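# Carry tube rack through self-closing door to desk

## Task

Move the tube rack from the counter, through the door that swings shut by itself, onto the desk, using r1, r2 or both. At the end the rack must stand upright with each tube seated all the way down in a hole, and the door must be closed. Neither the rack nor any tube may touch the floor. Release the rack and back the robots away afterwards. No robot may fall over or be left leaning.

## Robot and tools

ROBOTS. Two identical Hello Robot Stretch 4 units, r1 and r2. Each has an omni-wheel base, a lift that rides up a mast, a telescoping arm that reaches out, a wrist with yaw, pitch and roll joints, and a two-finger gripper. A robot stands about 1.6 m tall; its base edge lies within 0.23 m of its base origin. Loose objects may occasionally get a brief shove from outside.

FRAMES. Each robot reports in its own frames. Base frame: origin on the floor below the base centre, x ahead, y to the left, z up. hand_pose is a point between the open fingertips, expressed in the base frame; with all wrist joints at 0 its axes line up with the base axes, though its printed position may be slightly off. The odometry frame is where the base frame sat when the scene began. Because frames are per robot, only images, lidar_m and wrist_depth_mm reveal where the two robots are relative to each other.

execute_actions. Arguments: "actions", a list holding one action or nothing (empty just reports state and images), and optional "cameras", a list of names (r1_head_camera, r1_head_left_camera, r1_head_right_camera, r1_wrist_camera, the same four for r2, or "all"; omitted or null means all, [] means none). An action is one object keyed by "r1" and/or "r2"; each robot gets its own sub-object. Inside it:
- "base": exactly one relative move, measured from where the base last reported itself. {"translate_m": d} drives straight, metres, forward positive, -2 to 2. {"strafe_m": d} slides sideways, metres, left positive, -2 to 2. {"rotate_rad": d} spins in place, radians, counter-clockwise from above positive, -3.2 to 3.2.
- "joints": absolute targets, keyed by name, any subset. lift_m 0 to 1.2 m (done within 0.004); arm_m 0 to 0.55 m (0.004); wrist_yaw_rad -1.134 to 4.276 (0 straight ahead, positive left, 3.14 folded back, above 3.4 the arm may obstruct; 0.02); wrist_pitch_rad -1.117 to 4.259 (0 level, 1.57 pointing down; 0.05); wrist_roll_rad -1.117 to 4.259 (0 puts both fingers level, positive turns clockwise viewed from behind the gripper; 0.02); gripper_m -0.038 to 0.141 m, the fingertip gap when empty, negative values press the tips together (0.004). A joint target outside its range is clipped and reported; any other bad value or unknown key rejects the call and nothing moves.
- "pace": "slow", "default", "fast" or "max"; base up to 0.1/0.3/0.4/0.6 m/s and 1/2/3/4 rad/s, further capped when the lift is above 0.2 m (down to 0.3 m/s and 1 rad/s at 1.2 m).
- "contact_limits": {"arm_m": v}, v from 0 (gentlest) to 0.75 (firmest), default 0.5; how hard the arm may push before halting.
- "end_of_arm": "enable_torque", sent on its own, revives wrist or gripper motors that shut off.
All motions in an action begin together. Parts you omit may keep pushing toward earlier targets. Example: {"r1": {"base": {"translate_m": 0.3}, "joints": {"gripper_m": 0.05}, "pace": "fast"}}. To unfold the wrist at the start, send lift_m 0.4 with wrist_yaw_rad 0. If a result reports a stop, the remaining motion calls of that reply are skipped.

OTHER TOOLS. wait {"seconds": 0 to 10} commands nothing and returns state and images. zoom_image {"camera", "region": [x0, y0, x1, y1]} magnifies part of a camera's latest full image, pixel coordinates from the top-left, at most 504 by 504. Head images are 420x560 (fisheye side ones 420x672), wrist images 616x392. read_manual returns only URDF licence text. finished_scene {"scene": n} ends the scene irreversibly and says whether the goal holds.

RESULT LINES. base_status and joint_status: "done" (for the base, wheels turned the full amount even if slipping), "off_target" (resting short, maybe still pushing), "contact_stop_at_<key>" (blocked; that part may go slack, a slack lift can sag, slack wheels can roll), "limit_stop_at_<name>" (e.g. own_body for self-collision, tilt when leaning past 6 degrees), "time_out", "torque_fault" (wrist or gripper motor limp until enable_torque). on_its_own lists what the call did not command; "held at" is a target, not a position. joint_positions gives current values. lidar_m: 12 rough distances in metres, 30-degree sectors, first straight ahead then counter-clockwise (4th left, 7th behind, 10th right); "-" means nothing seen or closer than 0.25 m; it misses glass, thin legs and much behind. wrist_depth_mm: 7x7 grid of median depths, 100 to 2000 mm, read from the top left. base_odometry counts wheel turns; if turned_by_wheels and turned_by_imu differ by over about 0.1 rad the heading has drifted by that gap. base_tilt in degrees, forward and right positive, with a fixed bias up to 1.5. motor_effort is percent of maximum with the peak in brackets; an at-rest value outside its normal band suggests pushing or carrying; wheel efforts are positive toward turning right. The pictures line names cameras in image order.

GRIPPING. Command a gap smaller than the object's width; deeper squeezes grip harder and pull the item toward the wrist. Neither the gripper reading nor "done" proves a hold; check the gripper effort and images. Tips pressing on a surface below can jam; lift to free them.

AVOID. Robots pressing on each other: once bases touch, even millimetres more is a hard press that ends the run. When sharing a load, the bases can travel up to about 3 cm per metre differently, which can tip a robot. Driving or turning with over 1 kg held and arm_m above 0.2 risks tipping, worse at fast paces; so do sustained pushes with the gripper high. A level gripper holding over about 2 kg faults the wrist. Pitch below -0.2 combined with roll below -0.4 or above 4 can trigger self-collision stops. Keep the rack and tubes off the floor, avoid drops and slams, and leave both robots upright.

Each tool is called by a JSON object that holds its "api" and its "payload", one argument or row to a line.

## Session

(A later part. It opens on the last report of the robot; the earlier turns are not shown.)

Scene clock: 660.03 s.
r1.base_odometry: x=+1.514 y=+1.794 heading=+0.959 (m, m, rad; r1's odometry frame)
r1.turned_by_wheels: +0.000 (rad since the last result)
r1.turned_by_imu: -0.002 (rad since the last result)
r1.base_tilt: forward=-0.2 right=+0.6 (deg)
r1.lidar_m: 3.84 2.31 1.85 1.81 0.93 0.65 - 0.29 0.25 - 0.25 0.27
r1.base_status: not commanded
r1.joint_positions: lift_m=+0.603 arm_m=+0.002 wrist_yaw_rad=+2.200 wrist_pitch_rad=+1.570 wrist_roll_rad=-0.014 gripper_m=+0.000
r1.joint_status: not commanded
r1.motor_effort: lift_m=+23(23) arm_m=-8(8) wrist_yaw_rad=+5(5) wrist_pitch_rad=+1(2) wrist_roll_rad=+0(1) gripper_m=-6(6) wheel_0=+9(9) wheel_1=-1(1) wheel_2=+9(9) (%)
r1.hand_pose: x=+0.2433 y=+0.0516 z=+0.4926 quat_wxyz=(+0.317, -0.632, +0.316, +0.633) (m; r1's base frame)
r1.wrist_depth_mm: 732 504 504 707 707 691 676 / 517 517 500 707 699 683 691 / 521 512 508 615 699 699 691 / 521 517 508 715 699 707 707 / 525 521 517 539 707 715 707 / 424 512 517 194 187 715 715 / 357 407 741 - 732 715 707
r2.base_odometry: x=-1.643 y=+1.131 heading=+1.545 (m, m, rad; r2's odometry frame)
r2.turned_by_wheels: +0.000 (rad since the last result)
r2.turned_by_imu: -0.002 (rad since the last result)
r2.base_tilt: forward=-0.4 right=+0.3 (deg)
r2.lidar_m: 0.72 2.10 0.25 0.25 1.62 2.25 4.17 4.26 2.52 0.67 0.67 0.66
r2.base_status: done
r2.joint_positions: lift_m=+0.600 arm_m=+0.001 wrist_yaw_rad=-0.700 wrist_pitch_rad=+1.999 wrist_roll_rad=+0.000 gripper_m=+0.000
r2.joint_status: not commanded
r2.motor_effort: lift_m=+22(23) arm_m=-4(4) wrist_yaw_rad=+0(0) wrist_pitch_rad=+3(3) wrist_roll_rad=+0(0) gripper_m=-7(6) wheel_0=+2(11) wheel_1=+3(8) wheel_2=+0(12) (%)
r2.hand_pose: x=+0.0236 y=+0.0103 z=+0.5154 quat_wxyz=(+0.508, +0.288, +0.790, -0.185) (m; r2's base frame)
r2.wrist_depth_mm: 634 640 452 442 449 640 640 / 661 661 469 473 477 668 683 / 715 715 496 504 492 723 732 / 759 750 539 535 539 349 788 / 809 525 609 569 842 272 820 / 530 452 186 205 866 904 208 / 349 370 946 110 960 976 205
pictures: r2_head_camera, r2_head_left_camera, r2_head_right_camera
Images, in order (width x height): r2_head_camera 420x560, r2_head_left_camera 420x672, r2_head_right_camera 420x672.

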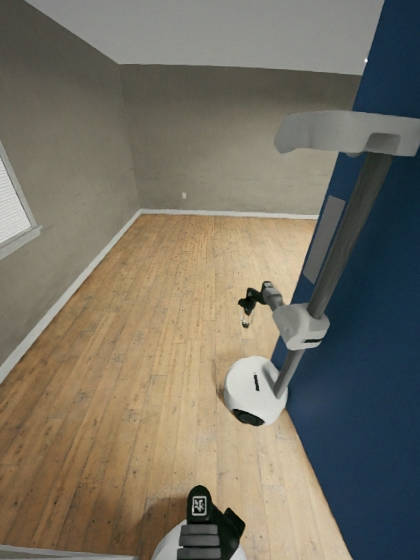

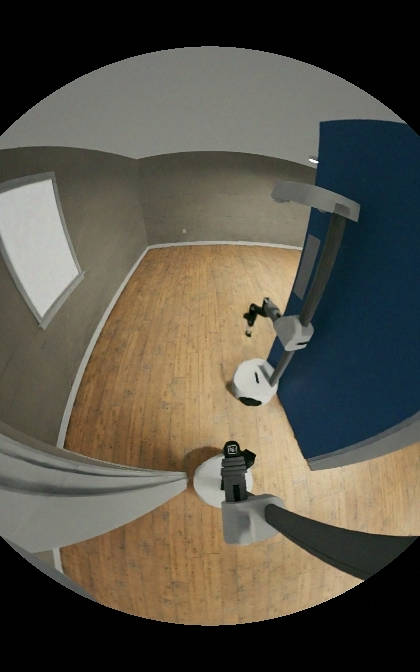

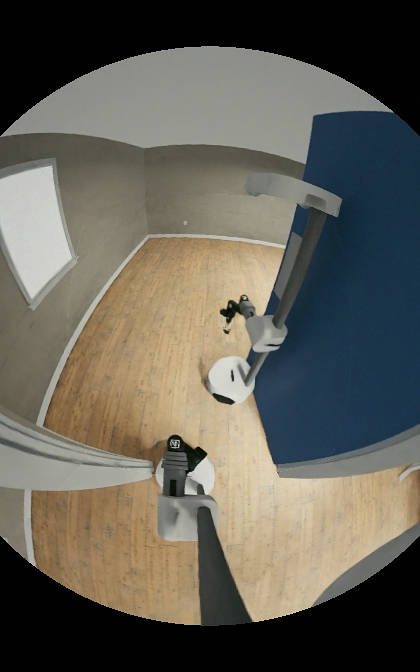

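{"api": "execute_actions", "payload": {
  "actions": [
    {"r2":{"base":{"translate_m":0.3},"pace":"slow"}}
  ],
  "cameras": []
}}

{"api": "execute_actions", "payload": {
  "actions": [
    {"r2":{"base":{"strafe_m":0.4},"pace":"slow"}}
  ],
  "cameras": ["r2_head_right_camera"]
}}

Scene clock: 665.77 s.
r1.base_odometry: x=+1.514 y=+1.794 heading=+0.959 (m, m, rad; r1's odometry frame)
r1.turned_by_wheels: +0.000 (rad since the last result)
r1.turned_by_imu: -0.002 (rad since the last result)
r1.base_tilt: forward=-0.2 right=+0.7 (deg)
r1.lidar_m: 3.83 2.32 1.84 1.83 0.42 0.41 - 0.29 0.25 - 0.25 0.25
r1.base_status: not commanded
r1.joint_positions: lift_m=+0.603 arm_m=+0.002 wrist_yaw_rad=+2.200 wrist_pitch_rad=+1.570 wrist_roll_rad=-0.014 gripper_m=+0.000
r1.joint_status: not commanded
r1.motor_effort: lift_m=+23(23) arm_m=-8(8) wrist_yaw_rad=+4(4) wrist_pitch_rad=+0(1) wrist_roll_rad=+1(0) gripper_m=-4(7) wheel_0=+9(9) wheel_1=-1(1) wheel_2=+9(9) (%)
r1.hand_pose: x=+0.2433 y=+0.0516 z=+0.4926 quat_wxyz=(+0.317, -0.632, +0.316, +0.633) (m; r1's base frame)
r1.wrist_depth_mm: 723 512 500 699 699 683 683 / 517 504 504 715 699 691 676 / 517 517 508 621 707 699 699 / 525 521 508 723 691 707 691 / 521 525 517 544 715 715 707 / 421 517 517 193 187 707 707 / 362 402 741 - 723 707 707
r2.base_odometry: x=-1.635 y=+1.431 heading=+1.545 (m, m, rad; r2's odometry frame)
r2.turned_by_wheels: +0.000 (rad since the last result)
r2.turned_by_imu: +0.001 (rad since the last result)
r2.base_tilt: forward=-0.2 right=+0.4 (deg)
r2.lidar_m: 4.36 2.08 1.56 0.84 0.34 0.35 - 4.46 0.72 0.61 0.44 0.40
r2.base_status: done
r2.joint_positions: lift_m=+0.600 arm_m=+0.001 wrist_yaw_rad=-0.700 wrist_pitch_rad=+1.999 wrist_roll_rad=+0.000 gripper_m=+0.000
r2.joint_status: not commanded
r2.motor_effort: lift_m=+22(22) arm_m=-4(4) wrist_yaw_rad=-3(1) wrist_pitch_rad=+2(2) wrist_roll_rad=+0(0) gripper_m=-5(7) wheel_0=+2(4) wheel_1=+4(6) wheel_2=-3(5) (%)
r2.hand_pose: x=+0.0236 y=+0.0103 z=+0.5154 quat_wxyz=(+0.508, +0.288, +0.790, -0.185) (m; r2's base frame)
r2.wrist_depth_mm: 627 634 452 442 452 640 647 / 668 668 473 469 469 668 691 / 715 723 500 496 492 723 741 / 768 768 535 539 539 347 788 / 820 809 820 564 831 271 831 / 878 904 187 204 866 891 208 / 946 866 732 110 976 991 205
pictures: none
No camera images: the call's "cameras" was empty. Leave "cameras" out to get every camera's image.

Scene clock: 670.90 s.
r1.base_odometry: x=+1.514 y=+1.794 heading=+0.959 (m, m, rad; r1's odometry frame)
r1.turned_by_wheels: +0.000 (rad since the last result)
r1.turned_by_imu: -0.002 (rad since the last result)
r1.base_tilt: forward=-0.2 right=+0.6 (deg)
r1.lidar_m: 3.83 2.30 1.85 0.81 0.70 1.02 - 0.30 0.25 - 0.25 0.26
r1.base_status: not commanded
r1.joint_positions: lift_m=+0.603 arm_m=+0.002 wrist_yaw_rad=+2.200 wrist_pitch_rad=+1.570 wrist_roll_rad=-0.014 gripper_m=+0.000
r1.joint_status: not commanded
r1.motor_effort: lift_m=+23(23) arm_m=-8(8) wrist_yaw_rad=+5(3) wrist_pitch_rad=-2(0) wrist_roll_rad=-1(1) gripper_m=-6(7) wheel_0=+9(9) wheel_1=-1(1) wheel_2=+9(9) (%)
r1.hand_pose: x=+0.2433 y=+0.0516 z=+0.4926 quat_wxyz=(+0.317, -0.632, +0.316, +0.633) (m; r1's base frame)
r1.wrist_depth_mm: 723 512 500 699 699 691 676 / 517 512 508 707 699 691 691 / 521 517 512 627 707 707 699 / 525 517 517 715 723 699 699 / 521 521 517 539 715 699 707 / 424 517 517 195 187 715 699 / 359 402 732 - 723 723 715
r2.base_odometry: x=-2.035 y=+1.441 heading=+1.545 (m, m, rad; r2's odometry frame)
r2.turned_by_wheels: +0.000 (rad since the last result)
r2.turned_by_imu: +0.002 (rad since the last result)
r2.base_tilt: forward=-0.2 right=+0.4 (deg)
r2.lidar_m: 4.01 1.51 1.15 0.80 0.30 0.25 - 0.25 1.15 1.01 0.70 0.80
r2.base_status: done
r2.joint_positions: lift_m=+0.600 arm_m=+0.001 wrist_yaw_rad=-0.700 wrist_pitch_rad=+1.999 wrist_roll_rad=+0.000 gripper_m=+0.000
r2.joint_status: not commanded
r2.motor_effort: lift_m=+22(22) arm_m=-4(4) wrist_yaw_rad=+1(1) wrist_pitch_rad=+2(2) wrist_roll_rad=+1(0) gripper_m=-6(6) wheel_0=-3(4) wheel_1=+5(8) wheel_2=+0(0) (%)
r2.hand_pose: x=+0.0236 y=+0.0103 z=+0.5154 quat_wxyz=(+0.508, +0.288, +0.790, -0.185) (m; r2's base frame)
r2.wrist_depth_mm: 627 640 455 436 449 647 640 / 676 668 466 469 473 668 683 / 715 715 500 500 488 715 723 / 759 768 535 535 535 347 778 / 809 831 831 569 585 272 831 / 891 878 187 204 469 430 208 / 946 842 699 110 442 375 205
pictures: r2_head_right_camera
Images, in order (width x height): r2_head_right_camera 420x672.

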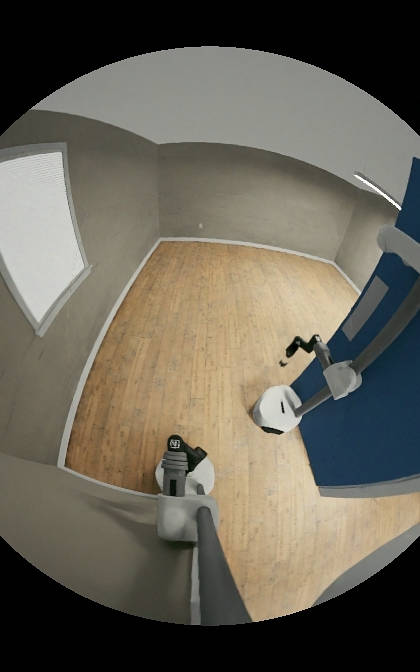

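{"api": "execute_actions", "payload": {
  "actions": [
    {"r2":{"base":{"translate_m":0.8}}}
  ],
  "cameras": ["r2_head_camera","r2_head_right_camera"]
}}

Scene clock: 680.73 s.
r1.base_odometry: x=+1.514 y=+1.794 heading=+0.959 (m, m, rad; r1's odometry frame)
r1.turned_by_wheels: +0.000 (rad since the last result)
r1.turned_by_imu: -0.003 (rad since the last result)
r1.base_tilt: forward=-0.2 right=+0.7 (deg)
r1.lidar_m: 3.81 2.32 0.59 0.71 0.96 1.06 - 0.31 0.25 - 0.25 0.25
r1.base_status: not commanded
r1.joint_positions: lift_m=+0.603 arm_m=+0.002 wrist_yaw_rad=+2.200 wrist_pitch_rad=+1.570 wrist_roll_rad=-0.014 gripper_m=+0.000
r1.joint_status: not commanded
r1.motor_effort: lift_m=+23(23) arm_m=-8(8) wrist_yaw_rad=+6(5) wrist_pitch_rad=-1(3) wrist_roll_rad=-1(0) gripper_m=-5(4) wheel_0=+9(9) wheel_1=-1(1) wheel_2=+9(9) (%)
r1.hand_pose: x=+0.2433 y=+0.0516 z=+0.4926 quat_wxyz=(+0.317, -0.632, +0.316, +0.633) (m; r1's base frame)
r1.wrist_depth_mm: 715 512 500 707 707 691 615 / 521 508 500 707 691 691 683 / 517 512 508 609 699 699 691 / 530 517 512 715 715 707 683 / 521 525 517 539 715 699 699 / 424 512 517 193 188 707 715 / 357 410 741 - 715 715 707
r2.base_odometry: x=-2.015 y=+2.241 heading=+1.545 (m, m, rad; r2's odometry frame)
r2.turned_by_wheels: +0.000 (rad since the last result)
r2.turned_by_imu: +0.000 (rad since the last result)
r2.base_tilt: forward=-0.3 right=+0.3 (deg)
r2.lidar_m: 3.58 1.54 1.08 1.03 1.15 1.03 1.01 1.62 0.60 0.61 3.13 3.70
r2.base_status: done
r2.joint_positions: lift_m=+0.600 arm_m=+0.001 wrist_yaw_rad=-0.700 wrist_pitch_rad=+1.999 wrist_roll_rad=+0.000 gripper_m=+0.000
r2.joint_status: not commanded
r2.motor_effort: lift_m=+22(22) arm_m=-4(4) wrist_yaw_rad=-1(1) wrist_pitch_rad=+3(3) wrist_roll_rad=+0(0) gripper_m=-5(7) wheel_0=+0(11) wheel_1=+2(7) wheel_2=+1(9) (%)
r2.hand_pose: x=+0.0236 y=+0.0103 z=+0.5154 quat_wxyz=(+0.508, +0.288, +0.790, -0.185) (m; r2's base frame)
r2.wrist_depth_mm: 634 634 449 445 452 634 647 / 661 676 473 469 469 676 691 / 723 707 500 504 488 715 732 / 768 759 535 535 535 347 788 / 809 831 831 569 831 271 831 / 878 891 187 204 878 904 208 / 976 917 960 110 960 960 206
pictures: r2_head_camera, r2_head_right_camera
Images, in order (width x height): r2_head_camera 420x560, r2_head_right_camera 420x672.

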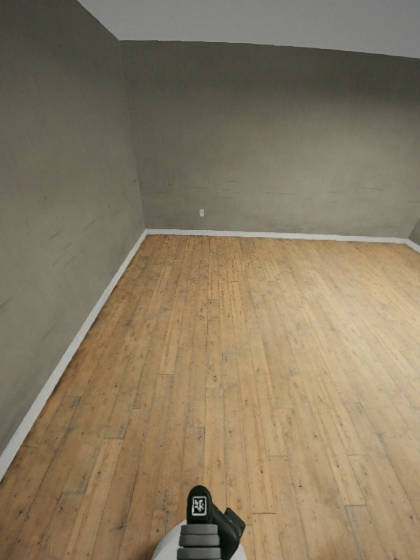

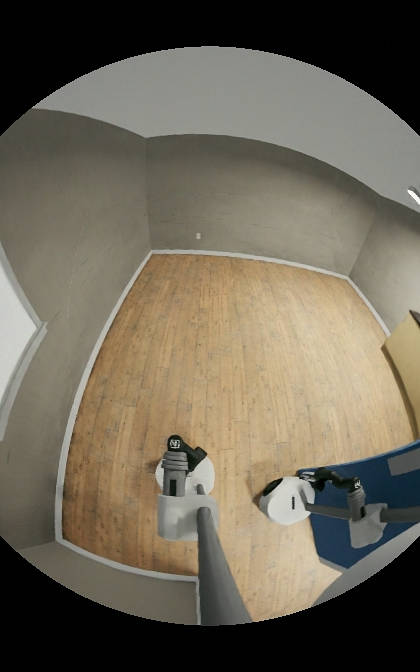

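{"api": "execute_actions", "payload": {
  "actions": [
    {"r2":{"base":{"translate_m":0.7}}}
  ],
  "cameras": []
}}

{"api": "execute_actions", "payload": {
  "actions": [
    {"r2":{"base":{"rotate_rad":-1.57}}}
  ],
  "cameras": ["r2_head_camera"]
}}

Scene clock: 685.90 s.
r1.base_odometry: x=+1.514 y=+1.794 heading=+0.959 (m, m, rad; r1's odometry frame)
r1.turned_by_wheels: +0.000 (rad since the last result)
r1.turned_by_imu: -0.002 (rad since the last result)
r1.base_tilt: forward=-0.2 right=+0.6 (deg)
r1.lidar_m: 3.83 0.99 1.84 1.83 0.93 1.03 - 0.30 0.25 - 0.25 0.26
r1.base_status: not commanded
r1.joint_positions: lift_m=+0.603 arm_m=+0.002 wrist_yaw_rad=+2.200 wrist_pitch_rad=+1.570 wrist_roll_rad=-0.014 gripper_m=+0.000
r1.joint_status: not commanded
r1.motor_effort: lift_m=+23(23) arm_m=-8(8) wrist_yaw_rad=+6(3) wrist_pitch_rad=+0(0) wrist_roll_rad=+0(0) gripper_m=-7(4) wheel_0=+9(9) wheel_1=-2(1) wheel_2=+9(9) (%)
r1.hand_pose: x=+0.2433 y=+0.0516 z=+0.4926 quat_wxyz=(+0.317, -0.632, +0.316, +0.633) (m; r1's base frame)
r1.wrist_depth_mm: 732 512 500 699 699 683 683 / 521 508 508 707 707 691 691 / 521 512 508 627 707 699 691 / 525 521 508 715 699 707 699 / 525 521 512 544 707 707 691 / 424 517 517 195 187 723 707 / 355 407 750 - 715 723 715
r2.base_odometry: x=-1.997 y=+2.940 heading=+1.546 (m, m, rad; r2's odometry frame)
r2.turned_by_wheels: +0.000 (rad since the last result)
r2.turned_by_imu: -0.001 (rad since the last result)
r2.base_tilt: forward=-0.1 right=+0.4 (deg)
r2.lidar_m: 2.87 1.51 1.11 1.04 1.09 1.60 1.69 0.97 1.10 3.00 3.83 2.97
r2.base_status: done
r2.joint_positions: lift_m=+0.600 arm_m=+0.001 wrist_yaw_rad=-0.700 wrist_pitch_rad=+1.999 wrist_roll_rad=+0.000 gripper_m=+0.000
r2.joint_status: not commanded
r2.motor_effort: lift_m=+22(22) arm_m=-4(4) wrist_yaw_rad=+0(1) wrist_pitch_rad=+3(3) wrist_roll_rad=+0(0) gripper_m=-4(1) wheel_0=+1(8) wheel_1=+2(7) wheel_2=+0(8) (%)
r2.hand_pose: x=+0.0236 y=+0.0103 z=+0.5154 quat_wxyz=(+0.508, +0.288, +0.790, -0.185) (m; r2's base frame)
r2.wrist_depth_mm: 634 627 449 439 452 640 640 / 676 676 469 469 473 676 683 / 715 707 500 504 488 732 723 / 759 778 535 535 535 353 778 / 820 820 820 569 831 272 842 / 866 891 187 204 866 878 208 / 960 931 946 110 960 976 204
pictures: none
No camera images: the call's "cameras" was empty. Leave "cameras" out to get every camera's image.

Scene clock: 687.97 s.
r1.base_odometry: x=+1.514 y=+1.794 heading=+0.959 (m, m, rad; r1's odometry frame)
r1.turned_by_wheels: +0.000 (rad since the last result)
r1.turned_by_imu: -0.001 (rad since the last result)
r1.base_tilt: forward=-0.2 right=+0.7 (deg)
r1.lidar_m: 3.83 1.03 1.82 1.80 0.94 1.04 - 0.30 0.25 - 0.25 0.26
r1.base_status: not commanded
r1.joint_positions: lift_m=+0.603 arm_m=+0.002 wrist_yaw_rad=+2.200 wrist_pitch_rad=+1.570 wrist_roll_rad=-0.014 gripper_m=+0.000
r1.joint_status: not commanded
r1.motor_effort: lift_m=+23(23) arm_m=-8(8) wrist_yaw_rad=+4(5) wrist_pitch_rad=-1(0) wrist_roll_rad=-1(1) gripper_m=-3(6) wheel_0=+9(9) wheel_1=-1(1) wheel_2=+9(9) (%)
r1.hand_pose: x=+0.2433 y=+0.0516 z=+0.4926 quat_wxyz=(+0.317, -0.632, +0.316, +0.633) (m; r1's base frame)
r1.wrist_depth_mm: 732 508 504 699 691 691 683 / 521 508 500 707 707 683 691 / 517 517 508 621 707 699 691 / 521 521 517 723 707 707 699 / 525 525 521 549 707 715 715 / 424 512 521 194 187 707 707 / 359 407 741 - 715 715 723
r2.base_odometry: x=-1.997 y=+2.940 heading=-0.024 (m, m, rad; r2's odometry frame)
r2.turned_by_wheels: -1.570 (rad since the last result)
r2.turned_by_imu: -1.607 (rad since the last result)
r2.base_tilt: forward=-0.3 right=+0.2 (deg)
r2.lidar_m: 2.97 3.80 2.96 2.87 1.54 1.12 1.04 1.12 1.60 1.70 0.96 1.01
r2.base_status: done
r2.joint_positions: lift_m=+0.600 arm_m=+0.001 wrist_yaw_rad=-0.700 wrist_pitch_rad=+1.999 wrist_roll_rad=+0.000 gripper_m=+0.000
r2.joint_status: not commanded
r2.motor_effort: lift_m=+22(22) arm_m=-4(4) wrist_yaw_rad=-1(0) wrist_pitch_rad=+2(3) wrist_roll_rad=+1(0) gripper_m=-6(6) wheel_0=+1(7) wheel_1=+2(8) wheel_2=+0(9) (%)
r2.hand_pose: x=+0.0236 y=+0.0103 z=+0.5155 quat_wxyz=(+0.508, +0.288, +0.790, -0.185) (m; r2's base frame)
r2.wrist_depth_mm: 634 634 449 442 452 647 647 / 676 676 466 473 469 676 683 / 715 715 500 500 496 715 723 / 778 768 535 535 530 349 768 / 820 820 842 569 842 272 831 / 891 878 187 204 866 904 208 / 960 946 946 110 960 960 206
pictures: r2_head_camera
Images, in order (width x height): r2_head_camera 420x560.

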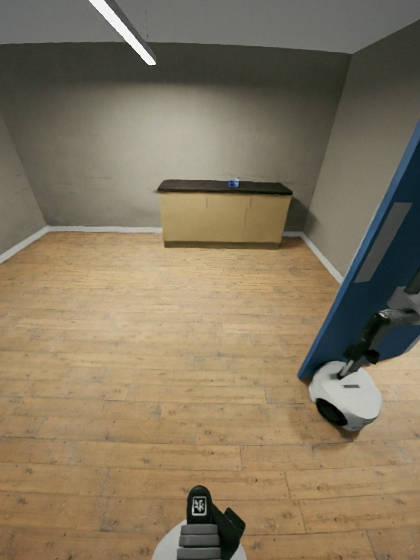

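{"api": "execute_actions", "payload": {
  "actions": [
    {"r2":{"base":{"translate_m":2.0},"pace":"fast"}}
  ],
  "cameras": []
}}

{"api": "execute_actions", "payload": {
  "actions": [
    {"r2":{"base":{"strafe_m":-0.3},"joints":{"lift_m":1.15,"wrist_yaw_rad":0,"wrist_pitch_rad":1.57,"wrist_roll_rad":1.57,"gripper_m":0.141}}}
  ],
  "cameras": ["r2_head_camera","r2_wrist_camera"]
}}

Scene clock: 696.50 s.
r1.base_odometry: x=+1.514 y=+1.794 heading=+0.959 (m, m, rad; r1's odometry frame)
r1.turned_by_wheels: +0.000 (rad since the last result)
r1.turned_by_imu: -0.003 (rad since the last result)
r1.base_tilt: forward=-0.2 right=+0.6 (deg)
r1.lidar_m: 3.83 2.32 1.85 1.82 0.95 1.02 - 0.29 0.25 - 0.25 0.25
r1.base_status: not commanded
r1.joint_positions: lift_m=+0.603 arm_m=+0.002 wrist_yaw_rad=+2.200 wrist_pitch_rad=+1.570 wrist_roll_rad=-0.014 gripper_m=+0.000
r1.joint_status: not commanded
r1.motor_effort: lift_m=+23(23) arm_m=-8(8) wrist_yaw_rad=+5(4) wrist_pitch_rad=-2(3) wrist_roll_rad=+0(0) gripper_m=-6(5) wheel_0=+9(9) wheel_1=-1(1) wheel_2=+9(9) (%)
r1.hand_pose: x=+0.2433 y=+0.0516 z=+0.4926 quat_wxyz=(+0.317, -0.632, +0.316, +0.633) (m; r1's base frame)
r1.wrist_depth_mm: 732 512 504 707 691 691 683 / 517 517 504 699 699 691 676 / 521 517 512 627 707 691 691 / 521 517 512 723 707 707 707 / 530 525 512 544 715 715 699 / 421 521 525 194 187 707 707 / 359 407 741 - 723 707 715
r2.base_odometry: x=+0.002 y=+2.893 heading=-0.024 (m, m, rad; r2's odometry frame)
r2.turned_by_wheels: +0.000 (rad since the last result)
r2.turned_by_imu: -0.003 (rad since the last result)
r2.base_tilt: forward=-0.3 right=+0.3 (deg)
r2.lidar_m: 0.96 1.01 2.36 2.85 2.98 3.20 3.13 1.24 1.40 1.72 1.44 1.04
r2.base_status: done
r2.joint_positions: lift_m=+0.600 arm_m=+0.001 wrist_yaw_rad=-0.700 wrist_pitch_rad=+1.999 wrist_roll_rad=+0.000 gripper_m=+0.000
r2.joint_status: not commanded
r2.motor_effort: lift_m=+22(21) arm_m=-4(4) wrist_yaw_rad=-2(1) wrist_pitch_rad=+3(2) wrist_roll_rad=+0(0) gripper_m=-7(6) wheel_0=+1(11) wheel_1=+2(8) wheel_2=+2(13) (%)
r2.hand_pose: x=+0.0236 y=+0.0103 z=+0.5155 quat_wxyz=(+0.508, +0.288, +0.790, -0.185) (m; r2's base frame)
r2.wrist_depth_mm: 634 634 449 442 449 640 640 / 676 676 466 469 473 676 683 / 715 715 500 500 492 723 732 / 759 778 535 539 539 347 778 / 820 831 820 569 831 271 831 / 891 904 187 204 878 904 208 / 976 931 946 110 976 976 205
pictures: none
No camera images: the call's "cameras" was empty. Leave "cameras" out to get every camera's image.

Scene clock: 699.60 s.
r1.base_odometry: x=+1.514 y=+1.794 heading=+0.959 (m, m, rad; r1's odometry frame)
r1.turned_by_wheels: +0.000 (rad since the last result)
r1.turned_by_imu: -0.001 (rad since the last result)
r1.base_tilt: forward=-0.2 right=+0.6 (deg)
r1.lidar_m: 3.84 2.30 1.85 1.83 0.95 1.02 - 0.30 0.25 - 0.25 0.25
r1.base_status: not commanded
r1.joint_positions: lift_m=+0.603 arm_m=+0.002 wrist_yaw_rad=+2.200 wrist_pitch_rad=+1.570 wrist_roll_rad=-0.014 gripper_m=+0.000
r1.joint_status: not commanded
r1.motor_effort: lift_m=+23(23) arm_m=-8(8) wrist_yaw_rad=+5(3) wrist_pitch_rad=-1(1) wrist_roll_rad=+0(0) gripper_m=-6(5) wheel_0=+8(9) wheel_1=-1(1) wheel_2=+9(9) (%)
r1.hand_pose: x=+0.2433 y=+0.0516 z=+0.4926 quat_wxyz=(+0.317, -0.632, +0.316, +0.633) (m; r1's base frame)
r1.wrist_depth_mm: 732 508 504 707 699 683 691 / 521 508 512 707 699 683 683 / 517 508 508 621 707 699 683 / 521 517 512 715 715 699 691 / 525 525 517 539 715 715 699 / 427 512 525 194 187 707 707 / 355 404 741 - 732 715 707
r2.base_odometry: x=-0.005 y=+2.593 heading=-0.023 (m, m, rad; r2's odometry frame)
r2.turned_by_wheels: +0.000 (rad since the last result)
r2.turned_by_imu: +0.002 (rad since the last result)
r2.base_tilt: forward=-0.2 right=+0.3 (deg)
r2.lidar_m: 0.98 1.02 2.37 3.15 3.29 3.20 3.13 1.08 1.35 1.43 1.49 1.02
r2.base_status: done
r2.joint_positions: lift_m=+1.150 arm_m=+0.001 wrist_yaw_rad=+0.000 wrist_pitch_rad=+1.570 wrist_roll_rad=+1.570 gripper_m=+0.141
r2.joint_status: all done
r2.motor_effort: lift_m=+23(24) arm_m=-3(3) wrist_yaw_rad=-1(3) wrist_pitch_rad=+0(5) wrist_roll_rad=+1(5) gripper_m=+2(5) wheel_0=+1(9) wheel_1=-1(11) wheel_2=+1(2) (%)
r2.hand_pose: x=+0.1717 y=-0.0874 z=+1.0393 quat_wxyz=(+0.500, +0.500, +0.500, -0.500) (m; r2's base frame)
r2.wrist_depth_mm: 1255 1229 1255 1229 1255 1255 1255 / 1229 1255 1255 1229 1229 1281 1229 / 1255 1255 1229 1255 1281 1281 1255 / 1281 1255 1281 1060 1042 1281 1255 / 1255 1255 1229 1078 1060 1255 820 / 1255 202 1281 1255 1060 1281 1255 / 1281 1281 1255 110 1281 1281 1308
pictures: r2_head_camera, r2_wrist_camera
Images, in order (width x height): r2_head_camera 420x560, r2_wrist_camera 616x392.

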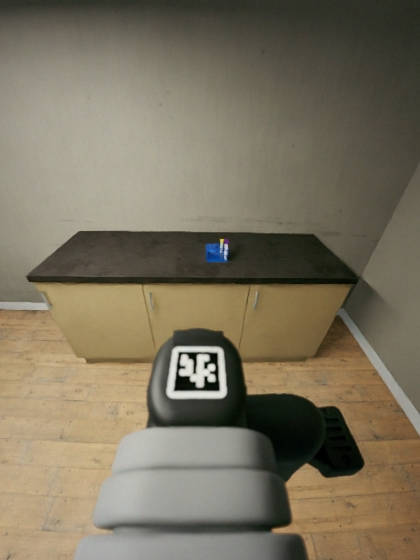

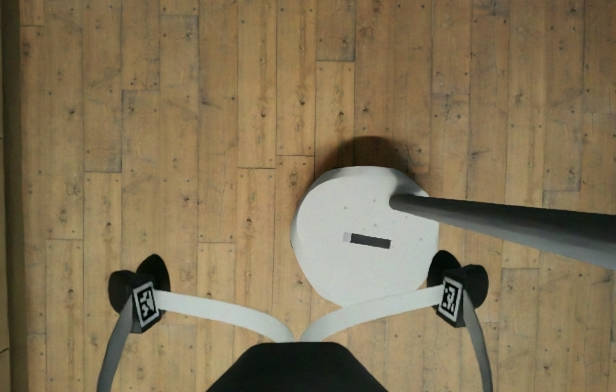

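{"api": "zoom_image", "payload": {
  "camera": "r2_head_camera",
  "region": [170,215,270,295]
}}

Region (170, 215, 270, 295) of r2_head_camera's 420x560 image, scaled by 5.040, with more detail than that image has; it fills the top 403 rows of this view, and the rest is white.

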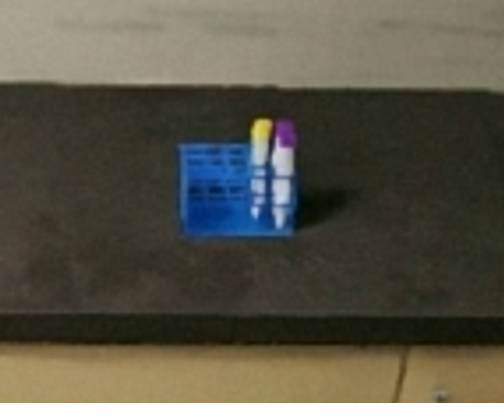

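{"api": "execute_actions", "payload": {
  "actions": [
    {"r2":{"base":{"translate_m":0.6},"joints":{"lift_m":1.2,"arm_m":0.4}}}
  ],
  "cameras": ["r2_head_camera","r2_wrist_camera"]
}}

Scene clock: 706.10 s.
r1.base_odometry: x=+1.514 y=+1.794 heading=+0.959 (m, m, rad; r1's odometry frame)
r1.turned_by_wheels: +0.000 (rad since the last result)
r1.turned_by_imu: -0.003 (rad since the last result)
r1.base_tilt: forward=-0.1 right=+0.6 (deg)
r1.lidar_m: 3.84 2.32 1.82 1.83 0.94 1.02 - 0.28 0.25 - 0.25 0.25
r1.base_status: not commanded
r1.joint_positions: lift_m=+0.603 arm_m=+0.002 wrist_yaw_rad=+2.200 wrist_pitch_rad=+1.570 wrist_roll_rad=-0.014 gripper_m=+0.000
r1.joint_status: not commanded
r1.motor_effort: lift_m=+23(23) arm_m=-8(8) wrist_yaw_rad=+3(5) wrist_pitch_rad=-2(2) wrist_roll_rad=+1(0) gripper_m=-6(6) wheel_0=+9(9) wheel_1=-1(1) wheel_2=+9(9) (%)
r1.hand_pose: x=+0.2433 y=+0.0516 z=+0.4926 quat_wxyz=(+0.317, -0.632, +0.316, +0.633) (m; r1's base frame)
r1.wrist_depth_mm: 723 512 500 707 683 683 683 / 521 512 508 707 699 691 683 / 521 512 512 627 699 699 699 / 521 521 508 707 715 707 691 / 525 521 517 539 715 699 699 / 424 512 525 193 187 699 699 / 357 404 741 - 723 707 707
r2.base_odometry: x=+0.595 y=+2.579 heading=-0.023 (m, m, rad; r2's odometry frame)
r2.turned_by_wheels: +0.001 (rad since the last result)
r2.turned_by_imu: +0.001 (rad since the last result)
r2.base_tilt: forward=-0.3 right=+0.3 (deg)
r2.lidar_m: 0.39 0.40 0.55 3.15 3.30 3.83 3.79 1.67 1.51 1.43 0.59 0.40
r2.base_status: done
r2.joint_positions: lift_m=+1.200 arm_m=+0.399 wrist_yaw_rad=+0.000 wrist_pitch_rad=+1.570 wrist_roll_rad=+1.570 gripper_m=+0.141
r2.joint_status: all done
r2.motor_effort: lift_m=+22(23) arm_m=+4(6) wrist_yaw_rad=-2(1) wrist_pitch_rad=+0(0) wrist_roll_rad=+0(1) gripper_m=+1(3) wheel_0=+2(6) wheel_1=+3(7) wheel_2=+2(9) (%)
r2.hand_pose: x=+0.5705 y=-0.0874 z=+1.0893 quat_wxyz=(+0.501, +0.500, +0.500, -0.499) (m; r2's base frame)
r2.wrist_depth_mm: 394 394 397 397 402 1281 1308 / 397 397 399 399 399 1281 1281 / 399 397 399 402 402 1308 1336 / 397 402 402 404 402 1098 1336 / 402 399 402 399 402 1118 1281 / 404 202 329 330 404 1118 1336 / 402 404 404 110 410 1366 1336
pictures: r2_head_camera, r2_wrist_camera
Images, in order (width x height): r2_head_camera 420x560, r2_wrist_camera 616x392.

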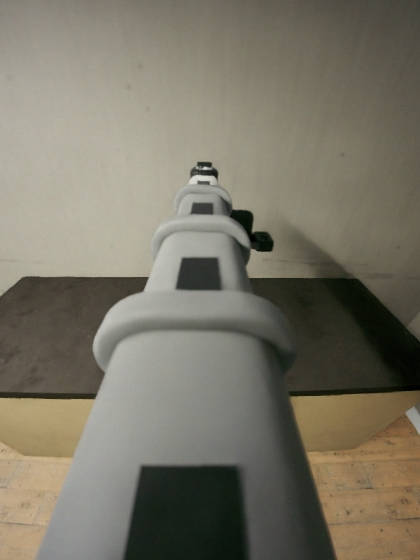

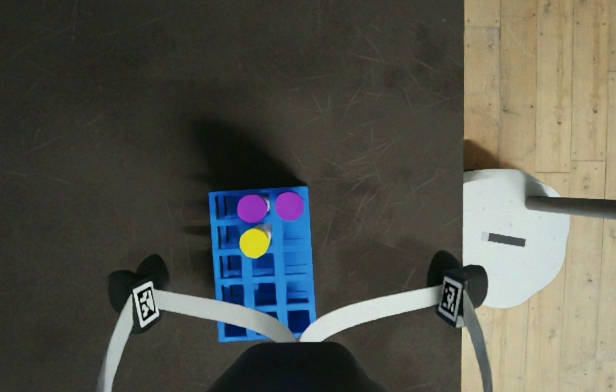

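{"api": "execute_actions", "payload": {
  "actions": [
    {"r2":{"base":{"strafe_m":0.025},"joints":{"lift_m":1.14,"arm_m":0.434},"pace":"slow"}}
  ],
  "cameras": ["r2_wrist_camera"]
}}

Scene clock: 711.07 s.
r1.base_odometry: x=+1.514 y=+1.794 heading=+0.959 (m, m, rad; r1's odometry frame)
r1.turned_by_wheels: +0.000 (rad since the last result)
r1.turned_by_imu: -0.002 (rad since the last result)
r1.base_tilt: forward=-0.2 right=+0.7 (deg)
r1.lidar_m: 3.83 2.30 1.84 1.83 0.94 1.04 - 0.30 0.25 - 0.25 0.25
r1.base_status: not commanded
r1.joint_positions: lift_m=+0.603 arm_m=+0.002 wrist_yaw_rad=+2.200 wrist_pitch_rad=+1.570 wrist_roll_rad=-0.014 gripper_m=+0.000
r1.joint_status: not commanded
r1.motor_effort: lift_m=+23(23) arm_m=-8(8) wrist_yaw_rad=+4(3) wrist_pitch_rad=-2(2) wrist_roll_rad=+0(1) gripper_m=-5(8) wheel_0=+9(9) wheel_1=-1(1) wheel_2=+8(10) (%)
r1.hand_pose: x=+0.2433 y=+0.0516 z=+0.4926 quat_wxyz=(+0.317, -0.632, +0.316, +0.633) (m; r1's base frame)
r1.wrist_depth_mm: 723 508 504 699 691 683 676 / 512 517 504 699 699 691 691 / 525 512 508 621 707 699 676 / 521 512 512 715 715 699 699 / 525 517 512 539 715 707 691 / 424 508 521 193 188 715 707 / 359 404 741 - 723 715 715
r2.base_odometry: x=+0.595 y=+2.604 heading=-0.023 (m, m, rad; r2's odometry frame)
r2.turned_by_wheels: +0.000 (rad since the last result)
r2.turned_by_imu: +0.002 (rad since the last result)
r2.base_tilt: forward=-0.2 right=+0.5 (deg)
r2.lidar_m: 0.38 0.40 0.55 3.11 3.25 3.82 1.93 1.64 1.52 1.46 0.56 0.41
r2.base_status: done
r2.joint_positions: lift_m=+1.140 arm_m=+0.433 wrist_yaw_rad=+0.000 wrist_pitch_rad=+1.570 wrist_roll_rad=+1.570 gripper_m=+0.141
r2.joint_status: all done
r2.motor_effort: lift_m=+13(21) arm_m=+4(4) wrist_yaw_rad=-3(4) wrist_pitch_rad=+0(0) wrist_roll_rad=+1(1) gripper_m=-1(5) wheel_0=-4(2) wheel_1=+4(7) wheel_2=+0(0) (%)
r2.hand_pose: x=+0.6045 y=-0.0874 z=+1.0301 quat_wxyz=(+0.501, +0.500, +0.500, -0.499) (m; r2's base frame)
r2.wrist_depth_mm: 336 336 338 340 340 340 1205 / 338 340 338 342 343 342 1255 / 340 342 343 342 342 343 1255 / 340 342 343 267 345 343 1042 / 342 343 343 268 343 345 1042 / 345 202 343 268 347 347 1255 / 345 345 347 110 347 351 1281
pictures: r2_wrist_camera
Images, in order (width x height): r2_wrist_camera 616x392.

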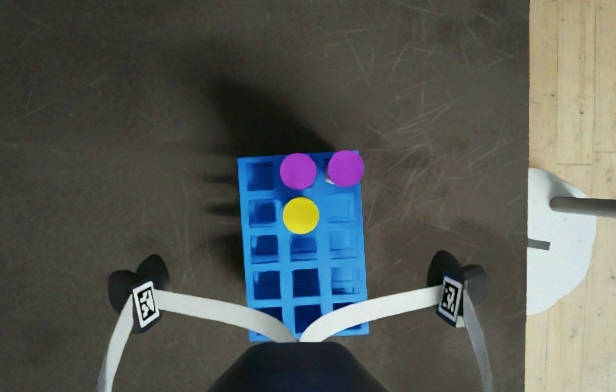

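{"api": "execute_actions", "payload": {
  "actions": [
    {"r2":{"joints":{"lift_m":1.2,"arm_m":0.0}}}
  ],
  "cameras": []
}}

{"api": "execute_actions", "payload": {
  "actions": [
    {"r2":{"joints":{"lift_m":0.93,"wrist_pitch_rad":0.15,"wrist_roll_rad":0},"base":{"translate_m":-0.15}}}
  ],
  "cameras": ["r2_wrist_camera"]
}}

Scene clock: 715.50 s.
r1.base_odometry: x=+1.514 y=+1.794 heading=+0.959 (m, m, rad; r1's odometry frame)
r1.turned_by_wheels: +0.000 (rad since the last result)
r1.turned_by_imu: -0.002 (rad since the last result)
r1.base_tilt: forward=-0.2 right=+0.6 (deg)
r1.lidar_m: 3.83 2.29 1.83 1.82 0.97 1.02 - 0.30 0.25 - 0.25 0.25
r1.base_status: not commanded
r1.joint_positions: lift_m=+0.603 arm_m=+0.002 wrist_yaw_rad=+2.200 wrist_pitch_rad=+1.570 wrist_roll_rad=-0.014 gripper_m=+0.000
r1.joint_status: not commanded
r1.motor_effort: lift_m=+23(23) arm_m=-8(8) wrist_yaw_rad=+6(5) wrist_pitch_rad=-2(1) wrist_roll_rad=+0(1) gripper_m=-6(7) wheel_0=+9(9) wheel_1=-1(1) wheel_2=+9(9) (%)
r1.hand_pose: x=+0.2433 y=+0.0516 z=+0.4926 quat_wxyz=(+0.317, -0.632, +0.316, +0.633) (m; r1's base frame)
r1.wrist_depth_mm: 741 508 500 707 699 691 683 / 517 508 504 707 707 699 691 / 517 517 508 627 707 691 699 / 521 517 512 707 723 707 691 / 525 525 512 539 715 707 707 / 427 517 521 193 187 723 707 / 357 404 741 - 723 715 707
r2.base_odometry: x=+0.595 y=+2.604 heading=-0.023 (m, m, rad; r2's odometry frame)
r2.turned_by_wheels: +0.000 (rad since the last result)
r2.turned_by_imu: +0.002 (rad since the last result)
r2.base_tilt: forward=-0.2 right=+0.3 (deg)
r2.lidar_m: 0.37 0.41 0.56 3.12 3.24 3.84 3.77 1.65 1.50 1.47 0.58 0.40
r2.base_status: not commanded
r2.joint_positions: lift_m=+1.200 arm_m=+0.001 wrist_yaw_rad=+0.000 wrist_pitch_rad=+1.570 wrist_roll_rad=+1.570 gripper_m=+0.141
r2.joint_status: all done
r2.motor_effort: lift_m=+23(25) arm_m=-4(5) wrist_yaw_rad=-2(1) wrist_pitch_rad=-1(1) wrist_roll_rad=+0(0) gripper_m=-2(1) wheel_0=-4(4) wheel_1=+5(4) wheel_2=+0(0) (%)
r2.hand_pose: x=+0.1718 y=-0.0874 z=+1.0893 quat_wxyz=(+0.500, +0.500, +0.500, -0.500) (m; r2's base frame)
r2.wrist_depth_mm: 397 574 1281 1281 1336 1308 1308 / 399 574 1281 1308 1281 1336 1281 / 399 580 1281 1308 1336 1308 1336 / 399 580 1281 1098 1078 1308 1308 / 404 539 1308 1118 1118 1281 854 / 404 202 891 1336 1098 1336 1336 / 404 569 1025 110 1336 1336 1336
pictures: none
No camera images: the call's "cameras" was empty. Leave "cameras" out to get every camera's image.

Scene clock: 717.67 s.
r1.base_odometry: x=+1.514 y=+1.794 heading=+0.959 (m, m, rad; r1's odometry frame)
r1.turned_by_wheels: +0.000 (rad since the last result)
r1.turned_by_imu: -0.001 (rad since the last result)
r1.base_tilt: forward=-0.1 right=+0.6 (deg)
r1.lidar_m: 3.83 2.30 1.84 1.84 0.96 1.04 - 0.30 0.25 - 0.25 0.25
r1.base_status: not commanded
r1.joint_positions: lift_m=+0.603 arm_m=+0.002 wrist_yaw_rad=+2.200 wrist_pitch_rad=+1.570 wrist_roll_rad=-0.014 gripper_m=+0.000
r1.joint_status: not commanded
r1.motor_effort: lift_m=+23(23) arm_m=-8(8) wrist_yaw_rad=+4(4) wrist_pitch_rad=-3(2) wrist_roll_rad=+1(1) gripper_m=-9(7) wheel_0=+9(9) wheel_1=-1(1) wheel_2=+9(9) (%)
r1.hand_pose: x=+0.2433 y=+0.0516 z=+0.4926 quat_wxyz=(+0.317, -0.632, +0.316, +0.633) (m; r1's base frame)
r1.wrist_depth_mm: 741 508 500 699 691 691 676 / 517 508 504 707 707 691 683 / 517 512 512 621 699 699 683 / 517 517 508 723 699 707 683 / 525 521 517 539 723 707 699 / 430 517 521 194 188 707 707 / 357 404 741 - 715 723 707
r2.base_odometry: x=+0.446 y=+2.607 heading=-0.023 (m, m, rad; r2's odometry frame)
r2.turned_by_wheels: +0.000 (rad since the last result)
r2.turned_by_imu: +0.001 (rad since the last result)
r2.base_tilt: forward=-0.2 right=+0.3 (deg)
r2.lidar_m: 0.52 0.56 0.76 3.10 3.26 3.68 3.62 1.50 1.52 1.45 0.81 0.56
r2.base_status: done
r2.joint_positions: lift_m=+0.930 arm_m=+0.001 wrist_yaw_rad=+0.000 wrist_pitch_rad=+0.153 wrist_roll_rad=+0.000 gripper_m=+0.141
r2.joint_status: all done
r2.motor_effort: lift_m=+13(21) arm_m=-4(4) wrist_yaw_rad=-2(0) wrist_pitch_rad=-7(13) wrist_roll_rad=-2(5) gripper_m=-3(0) wheel_0=-2(9) wheel_1=-2(8) wheel_2=-1(10) (%)
r2.hand_pose: x=+0.4567 y=-0.0874 z=+1.0647 quat_wxyz=(+0.997, +0.000, +0.076, +0.000) (m; r2's base frame)
r2.wrist_depth_mm: 917 917 904 904 904 917 904 / 931 946 946 917 946 917 917 / 976 976 960 960 960 946 946 / 991 991 976 991 960 991 960 / 768 778 768 699 750 759 750 / 525 200 473 521 473 466 521 / 404 387 404 110 402 399 399
pictures: r2_wrist_camera
Images, in order (width x height): r2_wrist_camera 616x392.

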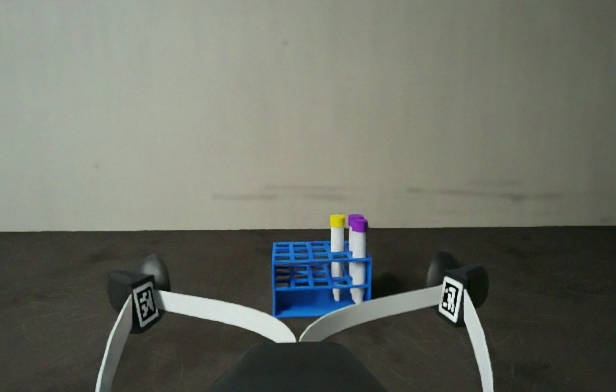

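{"api": "zoom_image", "payload": {
  "camera": "r2_wrist_camera",
  "region": [250,200,400,330]
}}

Region (250, 200, 400, 330) of r2_wrist_camera's 616x392 image, scaled by 3.360; it fills the top 437 rows of this view, and the rest is white.

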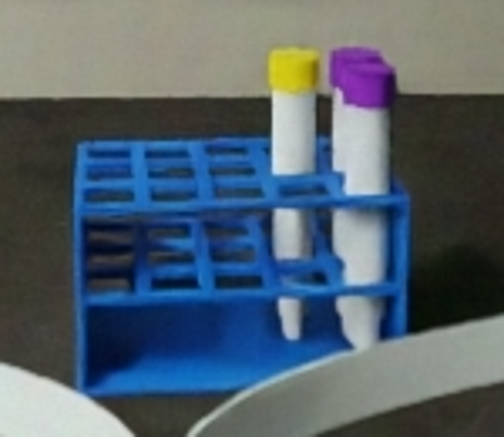

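{"api": "execute_actions", "payload": {
  "actions": [
    {"r2":{"joints":{"lift_m":1.2,"wrist_pitch_rad":1.57,"wrist_roll_rad":1.57}}}
  ],
  "cameras": []
}}

{"api": "execute_actions", "payload": {
  "actions": [
    {"r2":{"joints":{"arm_m":0.434},"base":{"translate_m":0.15}}}
  ],
  "cameras": ["r2_wrist_camera"]
}}

{"api": "execute_actions", "payload": {
  "actions": [
    {"r2":{"joints":{"lift_m":1.075},"pace":"slow"}}
  ],
  "cameras": ["r2_wrist_camera"]
}}

Scene clock: 722.67 s.
r1.base_odometry: x=+1.514 y=+1.794 heading=+0.959 (m, m, rad; r1's odometry frame)
r1.turned_by_wheels: +0.000 (rad since the last result)
r1.turned_by_imu: -0.002 (rad since the last result)
r1.base_tilt: forward=-0.2 right=+0.7 (deg)
r1.lidar_m: 3.84 2.31 1.83 1.83 0.94 1.03 - 0.28 0.25 - 0.25 0.26
r1.base_status: not commanded
r1.joint_positions: lift_m=+0.603 arm_m=+0.002 wrist_yaw_rad=+2.200 wrist_pitch_rad=+1.570 wrist_roll_rad=-0.014 gripper_m=+0.000
r1.joint_status: not commanded
r1.motor_effort: lift_m=+23(23) arm_m=-8(8) wrist_yaw_rad=+5(4) wrist_pitch_rad=-1(1) wrist_roll_rad=-2(0) gripper_m=-7(5) wheel_0=+8(9) wheel_1=-1(1) wheel_2=+9(9) (%)
r1.hand_pose: x=+0.2433 y=+0.0516 z=+0.4926 quat_wxyz=(+0.317, -0.632, +0.316, +0.633) (m; r1's base frame)
r1.wrist_depth_mm: 732 512 504 699 683 676 683 / 517 512 504 699 707 691 683 / 517 512 504 621 699 691 683 / 521 517 512 723 715 707 699 / 525 525 517 544 715 707 707 / 427 508 521 194 187 715 715 / 357 404 741 - 723 723 715
r2.base_odometry: x=+0.446 y=+2.607 heading=-0.023 (m, m, rad; r2's odometry frame)
r2.turned_by_wheels: +0.000 (rad since the last result)
r2.turned_by_imu: +0.002 (rad since the last result)
r2.base_tilt: forward=-0.2 right=+0.3 (deg)
r2.lidar_m: 0.53 0.56 0.77 3.12 3.27 3.69 3.61 1.51 1.52 1.45 0.80 0.56
r2.base_status: not commanded
r2.joint_positions: lift_m=+1.200 arm_m=+0.001 wrist_yaw_rad=+0.000 wrist_pitch_rad=+1.570 wrist_roll_rad=+1.570 gripper_m=+0.141
r2.joint_status: all done
r2.motor_effort: lift_m=+23(24) arm_m=-4(4) wrist_yaw_rad=-1(2) wrist_pitch_rad=+0(5) wrist_roll_rad=+1(4) gripper_m=-1(4) wheel_0=-2(2) wheel_1=-2(2) wheel_2=-1(1) (%)
r2.hand_pose: x=+0.1718 y=-0.0874 z=+1.0893 quat_wxyz=(+0.501, +0.500, +0.500, -0.499) (m; r2's base frame)
r2.wrist_depth_mm: 597 917 1281 1281 1281 1308 1308 / 597 931 1281 1336 1308 1336 1281 / 597 917 1281 1308 1366 1281 1308 / 603 904 1308 1118 1118 1336 1308 / 609 842 1308 1078 1118 1308 854 / 603 202 1336 1308 1098 1336 1308 / 597 904 1308 110 1308 1336 1308
pictures: none
No camera images: the call's "cameras" was empty. Leave "cameras" out to get every camera's image.

Scene clock: 725.03 s.
r1.base_odometry: x=+1.514 y=+1.794 heading=+0.959 (m, m, rad; r1's odometry frame)
r1.turned_by_wheels: +0.000 (rad since the last result)
r1.turned_by_imu: -0.001 (rad since the last result)
r1.base_tilt: forward=-0.2 right=+0.7 (deg)
r1.lidar_m: 3.83 2.32 1.84 1.82 0.93 1.03 - 0.29 0.25 - 0.25 0.26
r1.base_status: not commanded
r1.joint_positions: lift_m=+0.603 arm_m=+0.002 wrist_yaw_rad=+2.200 wrist_pitch_rad=+1.570 wrist_roll_rad=-0.014 gripper_m=+0.000
r1.joint_status: not commanded
r1.motor_effort: lift_m=+23(23) arm_m=-8(8) wrist_yaw_rad=+3(6) wrist_pitch_rad=-2(1) wrist_roll_rad=+0(0) gripper_m=-6(7) wheel_0=+9(9) wheel_1=-1(1) wheel_2=+9(9) (%)
r1.hand_pose: x=+0.2433 y=+0.0516 z=+0.4926 quat_wxyz=(+0.317, -0.632, +0.316, +0.633) (m; r1's base frame)
r1.wrist_depth_mm: 741 508 500 707 683 691 676 / 517 508 508 707 699 691 683 / 521 517 504 627 715 707 691 / 525 512 508 715 715 683 699 / 525 521 517 539 707 707 699 / 424 512 525 193 187 715 707 / 359 404 741 - 715 715 715
r2.base_odometry: x=+0.595 y=+2.604 heading=-0.023 (m, m, rad; r2's odometry frame)
r2.turned_by_wheels: +0.000 (rad since the last result)
r2.turned_by_imu: +0.001 (rad since the last result)
r2.base_tilt: forward=-0.1 right=+0.3 (deg)
r2.lidar_m: 0.36 0.41 0.55 3.12 3.27 3.82 3.78 1.66 1.53 1.45 0.58 0.42
r2.base_status: done
r2.joint_positions: lift_m=+1.200 arm_m=+0.433 wrist_yaw_rad=+0.000 wrist_pitch_rad=+1.570 wrist_roll_rad=+1.570 gripper_m=+0.141
r2.joint_status: all done
r2.motor_effort: lift_m=+22(23) arm_m=+4(4) wrist_yaw_rad=-2(3) wrist_pitch_rad=+0(0) wrist_roll_rad=+1(1) gripper_m=+1(1) wheel_0=+1(9) wheel_1=+4(7) wheel_2=+0(9) (%)
r2.hand_pose: x=+0.6045 y=-0.0874 z=+1.0893 quat_wxyz=(+0.501, +0.500, +0.500, -0.499) (m; r2's base frame)
r2.wrist_depth_mm: 394 394 397 399 402 402 1336 / 394 397 397 399 397 402 1308 / 394 399 399 399 402 402 1308 / 399 397 402 325 402 404 1118 / 399 402 402 364 404 404 1118 / 404 202 399 329 404 410 1336 / 402 407 410 110 410 410 1336
pictures: r2_wrist_camera
Images, in order (width x height): r2_wrist_camera 616x392.

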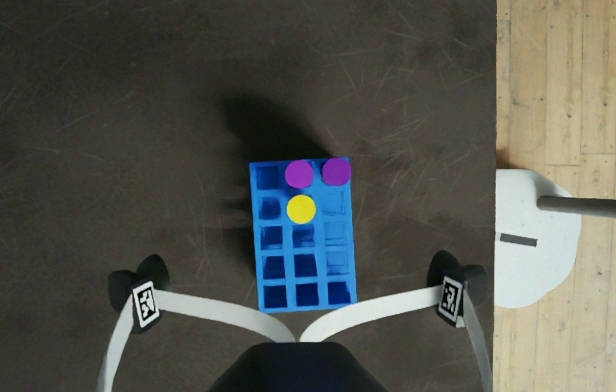

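Scene clock: 726.90 s.
r1.base_odometry: x=+1.514 y=+1.794 heading=+0.959 (m, m, rad; r1's odometry frame)
r1.turned_by_wheels: +0.000 (rad since the last result)
r1.turned_by_imu: -0.001 (rad since the last result)
r1.base_tilt: forward=-0.2 right=+0.6 (deg)
r1.lidar_m: 3.84 2.31 1.85 1.84 0.94 1.05 - 0.30 0.25 - 0.25 0.25
r1.base_status: not commanded
r1.joint_positions: lift_m=+0.603 arm_m=+0.002 wrist_yaw_rad=+2.200 wrist_pitch_rad=+1.570 wrist_roll_rad=-0.014 gripper_m=+0.000
r1.joint_status: not commanded
r1.motor_effort: lift_m=+23(23) arm_m=-8(8) wrist_yaw_rad=+4(4) wrist_pitch_rad=-2(2) wrist_roll_rad=-1(0) gripper_m=-7(6) wheel_0=+9(9) wheel_1=-1(1) wheel_2=+9(9) (%)
r1.hand_pose: x=+0.2433 y=+0.0516 z=+0.4926 quat_wxyz=(+0.317, -0.632, +0.316, +0.633) (m; r1's base frame)
r1.wrist_depth_mm: 732 508 500 699 691 683 691 / 517 508 504 707 699 699 676 / 517 512 508 627 707 691 683 / 521 521 512 723 715 707 691 / 521 525 517 544 715 699 691 / 424 517 525 193 187 707 699 / 357 404 741 - 732 715 707
r2.base_odometry: x=+0.595 y=+2.604 heading=-0.023 (m, m, rad; r2's odometry frame)
r2.turned_by_wheels: +0.000 (rad since the last result)
r2.turned_by_imu: +0.001 (rad since the last result)
r2.base_tilt: forward=-0.3 right=+0.3 (deg)
r2.lidar_m: 0.39 0.40 0.54 3.13 3.26 3.83 1.93 1.63 1.52 1.44 0.59 0.43
r2.base_status: not commanded
r2.joint_positions: lift_m=+1.075 arm_m=+0.433 wrist_yaw_rad=+0.000 wrist_pitch_rad=+1.570 wrist_roll_rad=+1.570 gripper_m=+0.141
r2.joint_status: all done
r2.motor_effort: lift_m=+13(21) arm_m=+4(4) wrist_yaw_rad=-2(1) wrist_pitch_rad=+0(0) wrist_roll_rad=+1(1) gripper_m=+0(0) wheel_0=+1(1) wheel_1=+4(4) wheel_2=+0(0) (%)
r2.hand_pose: x=+0.6045 y=-0.0874 z=+0.9651 quat_wxyz=(+0.501, +0.500, +0.500, -0.499) (m; r2's base frame)
r2.wrist_depth_mm: 273 271 274 274 274 276 278 / 274 276 274 276 277 277 279 / 274 277 276 276 277 278 279 / 276 276 274 202 279 279 279 / 278 278 279 204 278 281 281 / 278 202 239 203 206 282 283 / 281 281 281 110 282 283 286
pictures: r2_wrist_camera
Images, in order (width x height): r2_wrist_camera 616x392.

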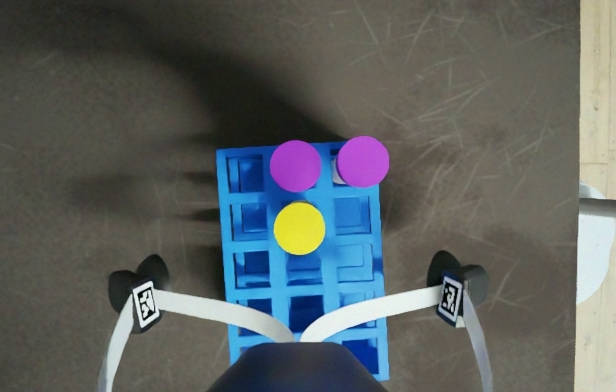

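{"api": "execute_actions", "payload": {
  "actions": [
    {"r2":{"joints":{"lift_m":1.067,"gripper_m":0.015},"pace":"slow"}}
  ],
  "cameras": ["r2_wrist_camera"]
}}

{"api": "execute_actions", "payload": {
  "actions": [
    {"r2":{"joints":{"lift_m":1.12},"pace":"slow"}}
  ],
  "cameras": ["r2_wrist_camera"]
}}

Scene clock: 733.27 s.
r1.base_odometry: x=+1.514 y=+1.794 heading=+0.959 (m, m, rad; r1's odometry frame)
r1.turned_by_wheels: +0.000 (rad since the last result)
r1.turned_by_imu: -0.003 (rad since the last result)
r1.base_tilt: forward=-0.2 right=+0.7 (deg)
r1.lidar_m: 3.85 2.32 1.85 1.82 0.94 1.05 - 0.29 0.25 - 0.25 0.25
r1.base_status: not commanded
r1.joint_positions: lift_m=+0.603 arm_m=+0.002 wrist_yaw_rad=+2.200 wrist_pitch_rad=+1.570 wrist_roll_rad=-0.014 gripper_m=+0.000
r1.joint_status: not commanded
r1.motor_effort: lift_m=+23(23) arm_m=-8(8) wrist_yaw_rad=+4(4) wrist_pitch_rad=-2(2) wrist_roll_rad=+1(1) gripper_m=-7(5) wheel_0=+8(9) wheel_1=-1(1) wheel_2=+9(9) (%)
r1.hand_pose: x=+0.2433 y=+0.0516 z=+0.4926 quat_wxyz=(+0.317, -0.632, +0.316, +0.633) (m; r1's base frame)
r1.wrist_depth_mm: 723 512 504 707 699 691 676 / 521 517 504 707 707 691 683 / 517 512 508 621 699 707 691 / 525 521 517 715 707 699 691 / 525 525 521 539 715 699 707 / 424 517 521 194 188 715 707 / 359 404 741 - 732 715 715
r2.base_odometry: x=+0.595 y=+2.604 heading=-0.023 (m, m, rad; r2's odometry frame)
r2.turned_by_wheels: +0.000 (rad since the last result)
r2.turned_by_imu: +0.002 (rad since the last result)
r2.base_tilt: forward=-0.3 right=+0.3 (deg)
r2.lidar_m: 0.39 0.40 0.55 3.12 3.26 3.82 1.94 1.65 1.50 1.45 0.58 0.41
r2.base_status: not commanded
r2.joint_positions: lift_m=+1.067 arm_m=+0.433 wrist_yaw_rad=+0.000 wrist_pitch_rad=+1.570 wrist_roll_rad=+1.570 gripper_m=+0.016
r2.joint_status: all done
r2.motor_effort: lift_m=+13(13) arm_m=+4(4) wrist_yaw_rad=-3(4) wrist_pitch_rad=+0(1) wrist_roll_rad=+1(1) gripper_m=-31(35) wheel_0=+1(1) wheel_1=+3(4) wheel_2=+0(0) (%)
r2.hand_pose: x=+0.6045 y=-0.0874 z=+0.9571 quat_wxyz=(+0.501, +0.500, +0.500, -0.499) (m; r2's base frame)
r2.wrist_depth_mm: 264 264 265 266 267 266 268 / 267 266 267 267 268 268 270 / 268 268 267 185 270 268 271 / 268 270 268 185 271 272 272 / 270 271 259 186 271 273 274 / 270 178 187 186 186 272 273 / 271 272 273 110 274 274 274
pictures: r2_wrist_camera
Images, in order (width x height): r2_wrist_camera 616x392.

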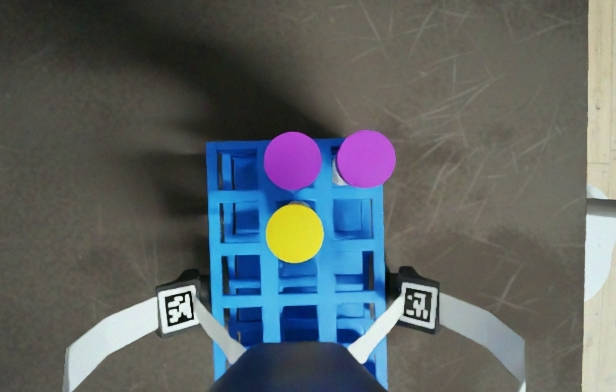

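Scene clock: 734.57 s.
r1.base_odometry: x=+1.514 y=+1.794 heading=+0.959 (m, m, rad; r1's odometry frame)
r1.turned_by_wheels: +0.000 (rad since the last result)
r1.turned_by_imu: -0.001 (rad since the last result)
r1.base_tilt: forward=-0.2 right=+0.6 (deg)
r1.lidar_m: 3.84 2.31 1.85 1.82 0.95 1.03 - 0.30 0.25 - 0.25 0.25
r1.base_status: not commanded
r1.joint_positions: lift_m=+0.603 arm_m=+0.002 wrist_yaw_rad=+2.200 wrist_pitch_rad=+1.570 wrist_roll_rad=-0.014 gripper_m=+0.000
r1.joint_status: not commanded
r1.motor_effort: lift_m=+23(23) arm_m=-8(8) wrist_yaw_rad=+4(4) wrist_pitch_rad=-2(1) wrist_roll_rad=+0(1) gripper_m=-8(5) wheel_0=+9(8) wheel_1=-1(1) wheel_2=+9(9) (%)
r1.hand_pose: x=+0.2433 y=+0.0516 z=+0.4926 quat_wxyz=(+0.317, -0.632, +0.316, +0.633) (m; r1's base frame)
r1.wrist_depth_mm: 732 508 504 707 699 691 683 / 512 512 504 699 707 676 691 / 517 517 504 627 699 699 691 / 521 521 508 715 715 707 699 / 525 525 508 539 723 715 699 / 424 517 517 195 187 715 699 / 357 407 741 - 715 715 715
r2.base_odometry: x=+0.595 y=+2.604 heading=-0.023 (m, m, rad; r2's odometry frame)
r2.turned_by_wheels: +0.000 (rad since the last result)
r2.turned_by_imu: +0.000 (rad since the last result)
r2.base_tilt: forward=-0.2 right=+0.3 (deg)
r2.lidar_m: 0.37 0.41 0.55 3.12 3.26 3.83 1.95 1.65 1.52 1.46 0.59 0.40
r2.base_status: not commanded
r2.joint_positions: lift_m=+1.120 arm_m=+0.433 wrist_yaw_rad=+0.000 wrist_pitch_rad=+1.570 wrist_roll_rad=+1.570 gripper_m=+0.016
r2.joint_status: all done
r2.motor_effort: lift_m=+23(24) arm_m=+4(4) wrist_yaw_rad=-2(3) wrist_pitch_rad=+0(0) wrist_roll_rad=+1(1) gripper_m=-34(35) wheel_0=+1(1) wheel_1=+3(4) wheel_2=+0(0) (%)
r2.hand_pose: x=+0.6045 y=-0.0874 z=+1.0093 quat_wxyz=(+0.501, +0.500, +0.500, -0.499) (m; r2's base frame)
r2.wrist_depth_mm: 315 315 317 319 320 319 1229 / 317 317 319 319 320 322 1205 / 317 320 320 185 320 322 1229 / 320 320 320 185 324 325 1025 / 322 320 258 186 322 325 1042 / 324 179 187 186 186 325 1255 / 322 324 325 110 329 327 1255
pictures: r2_wrist_camera
Images, in order (width x height): r2_wrist_camera 616x392.

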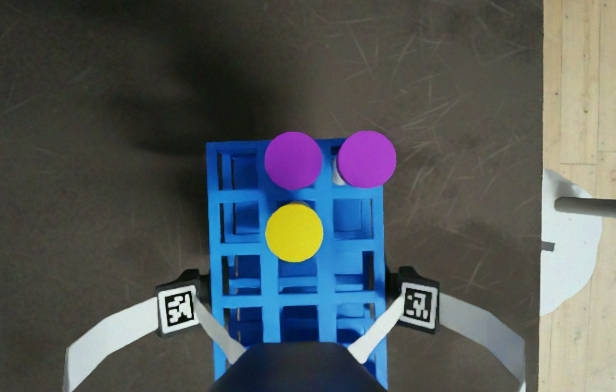

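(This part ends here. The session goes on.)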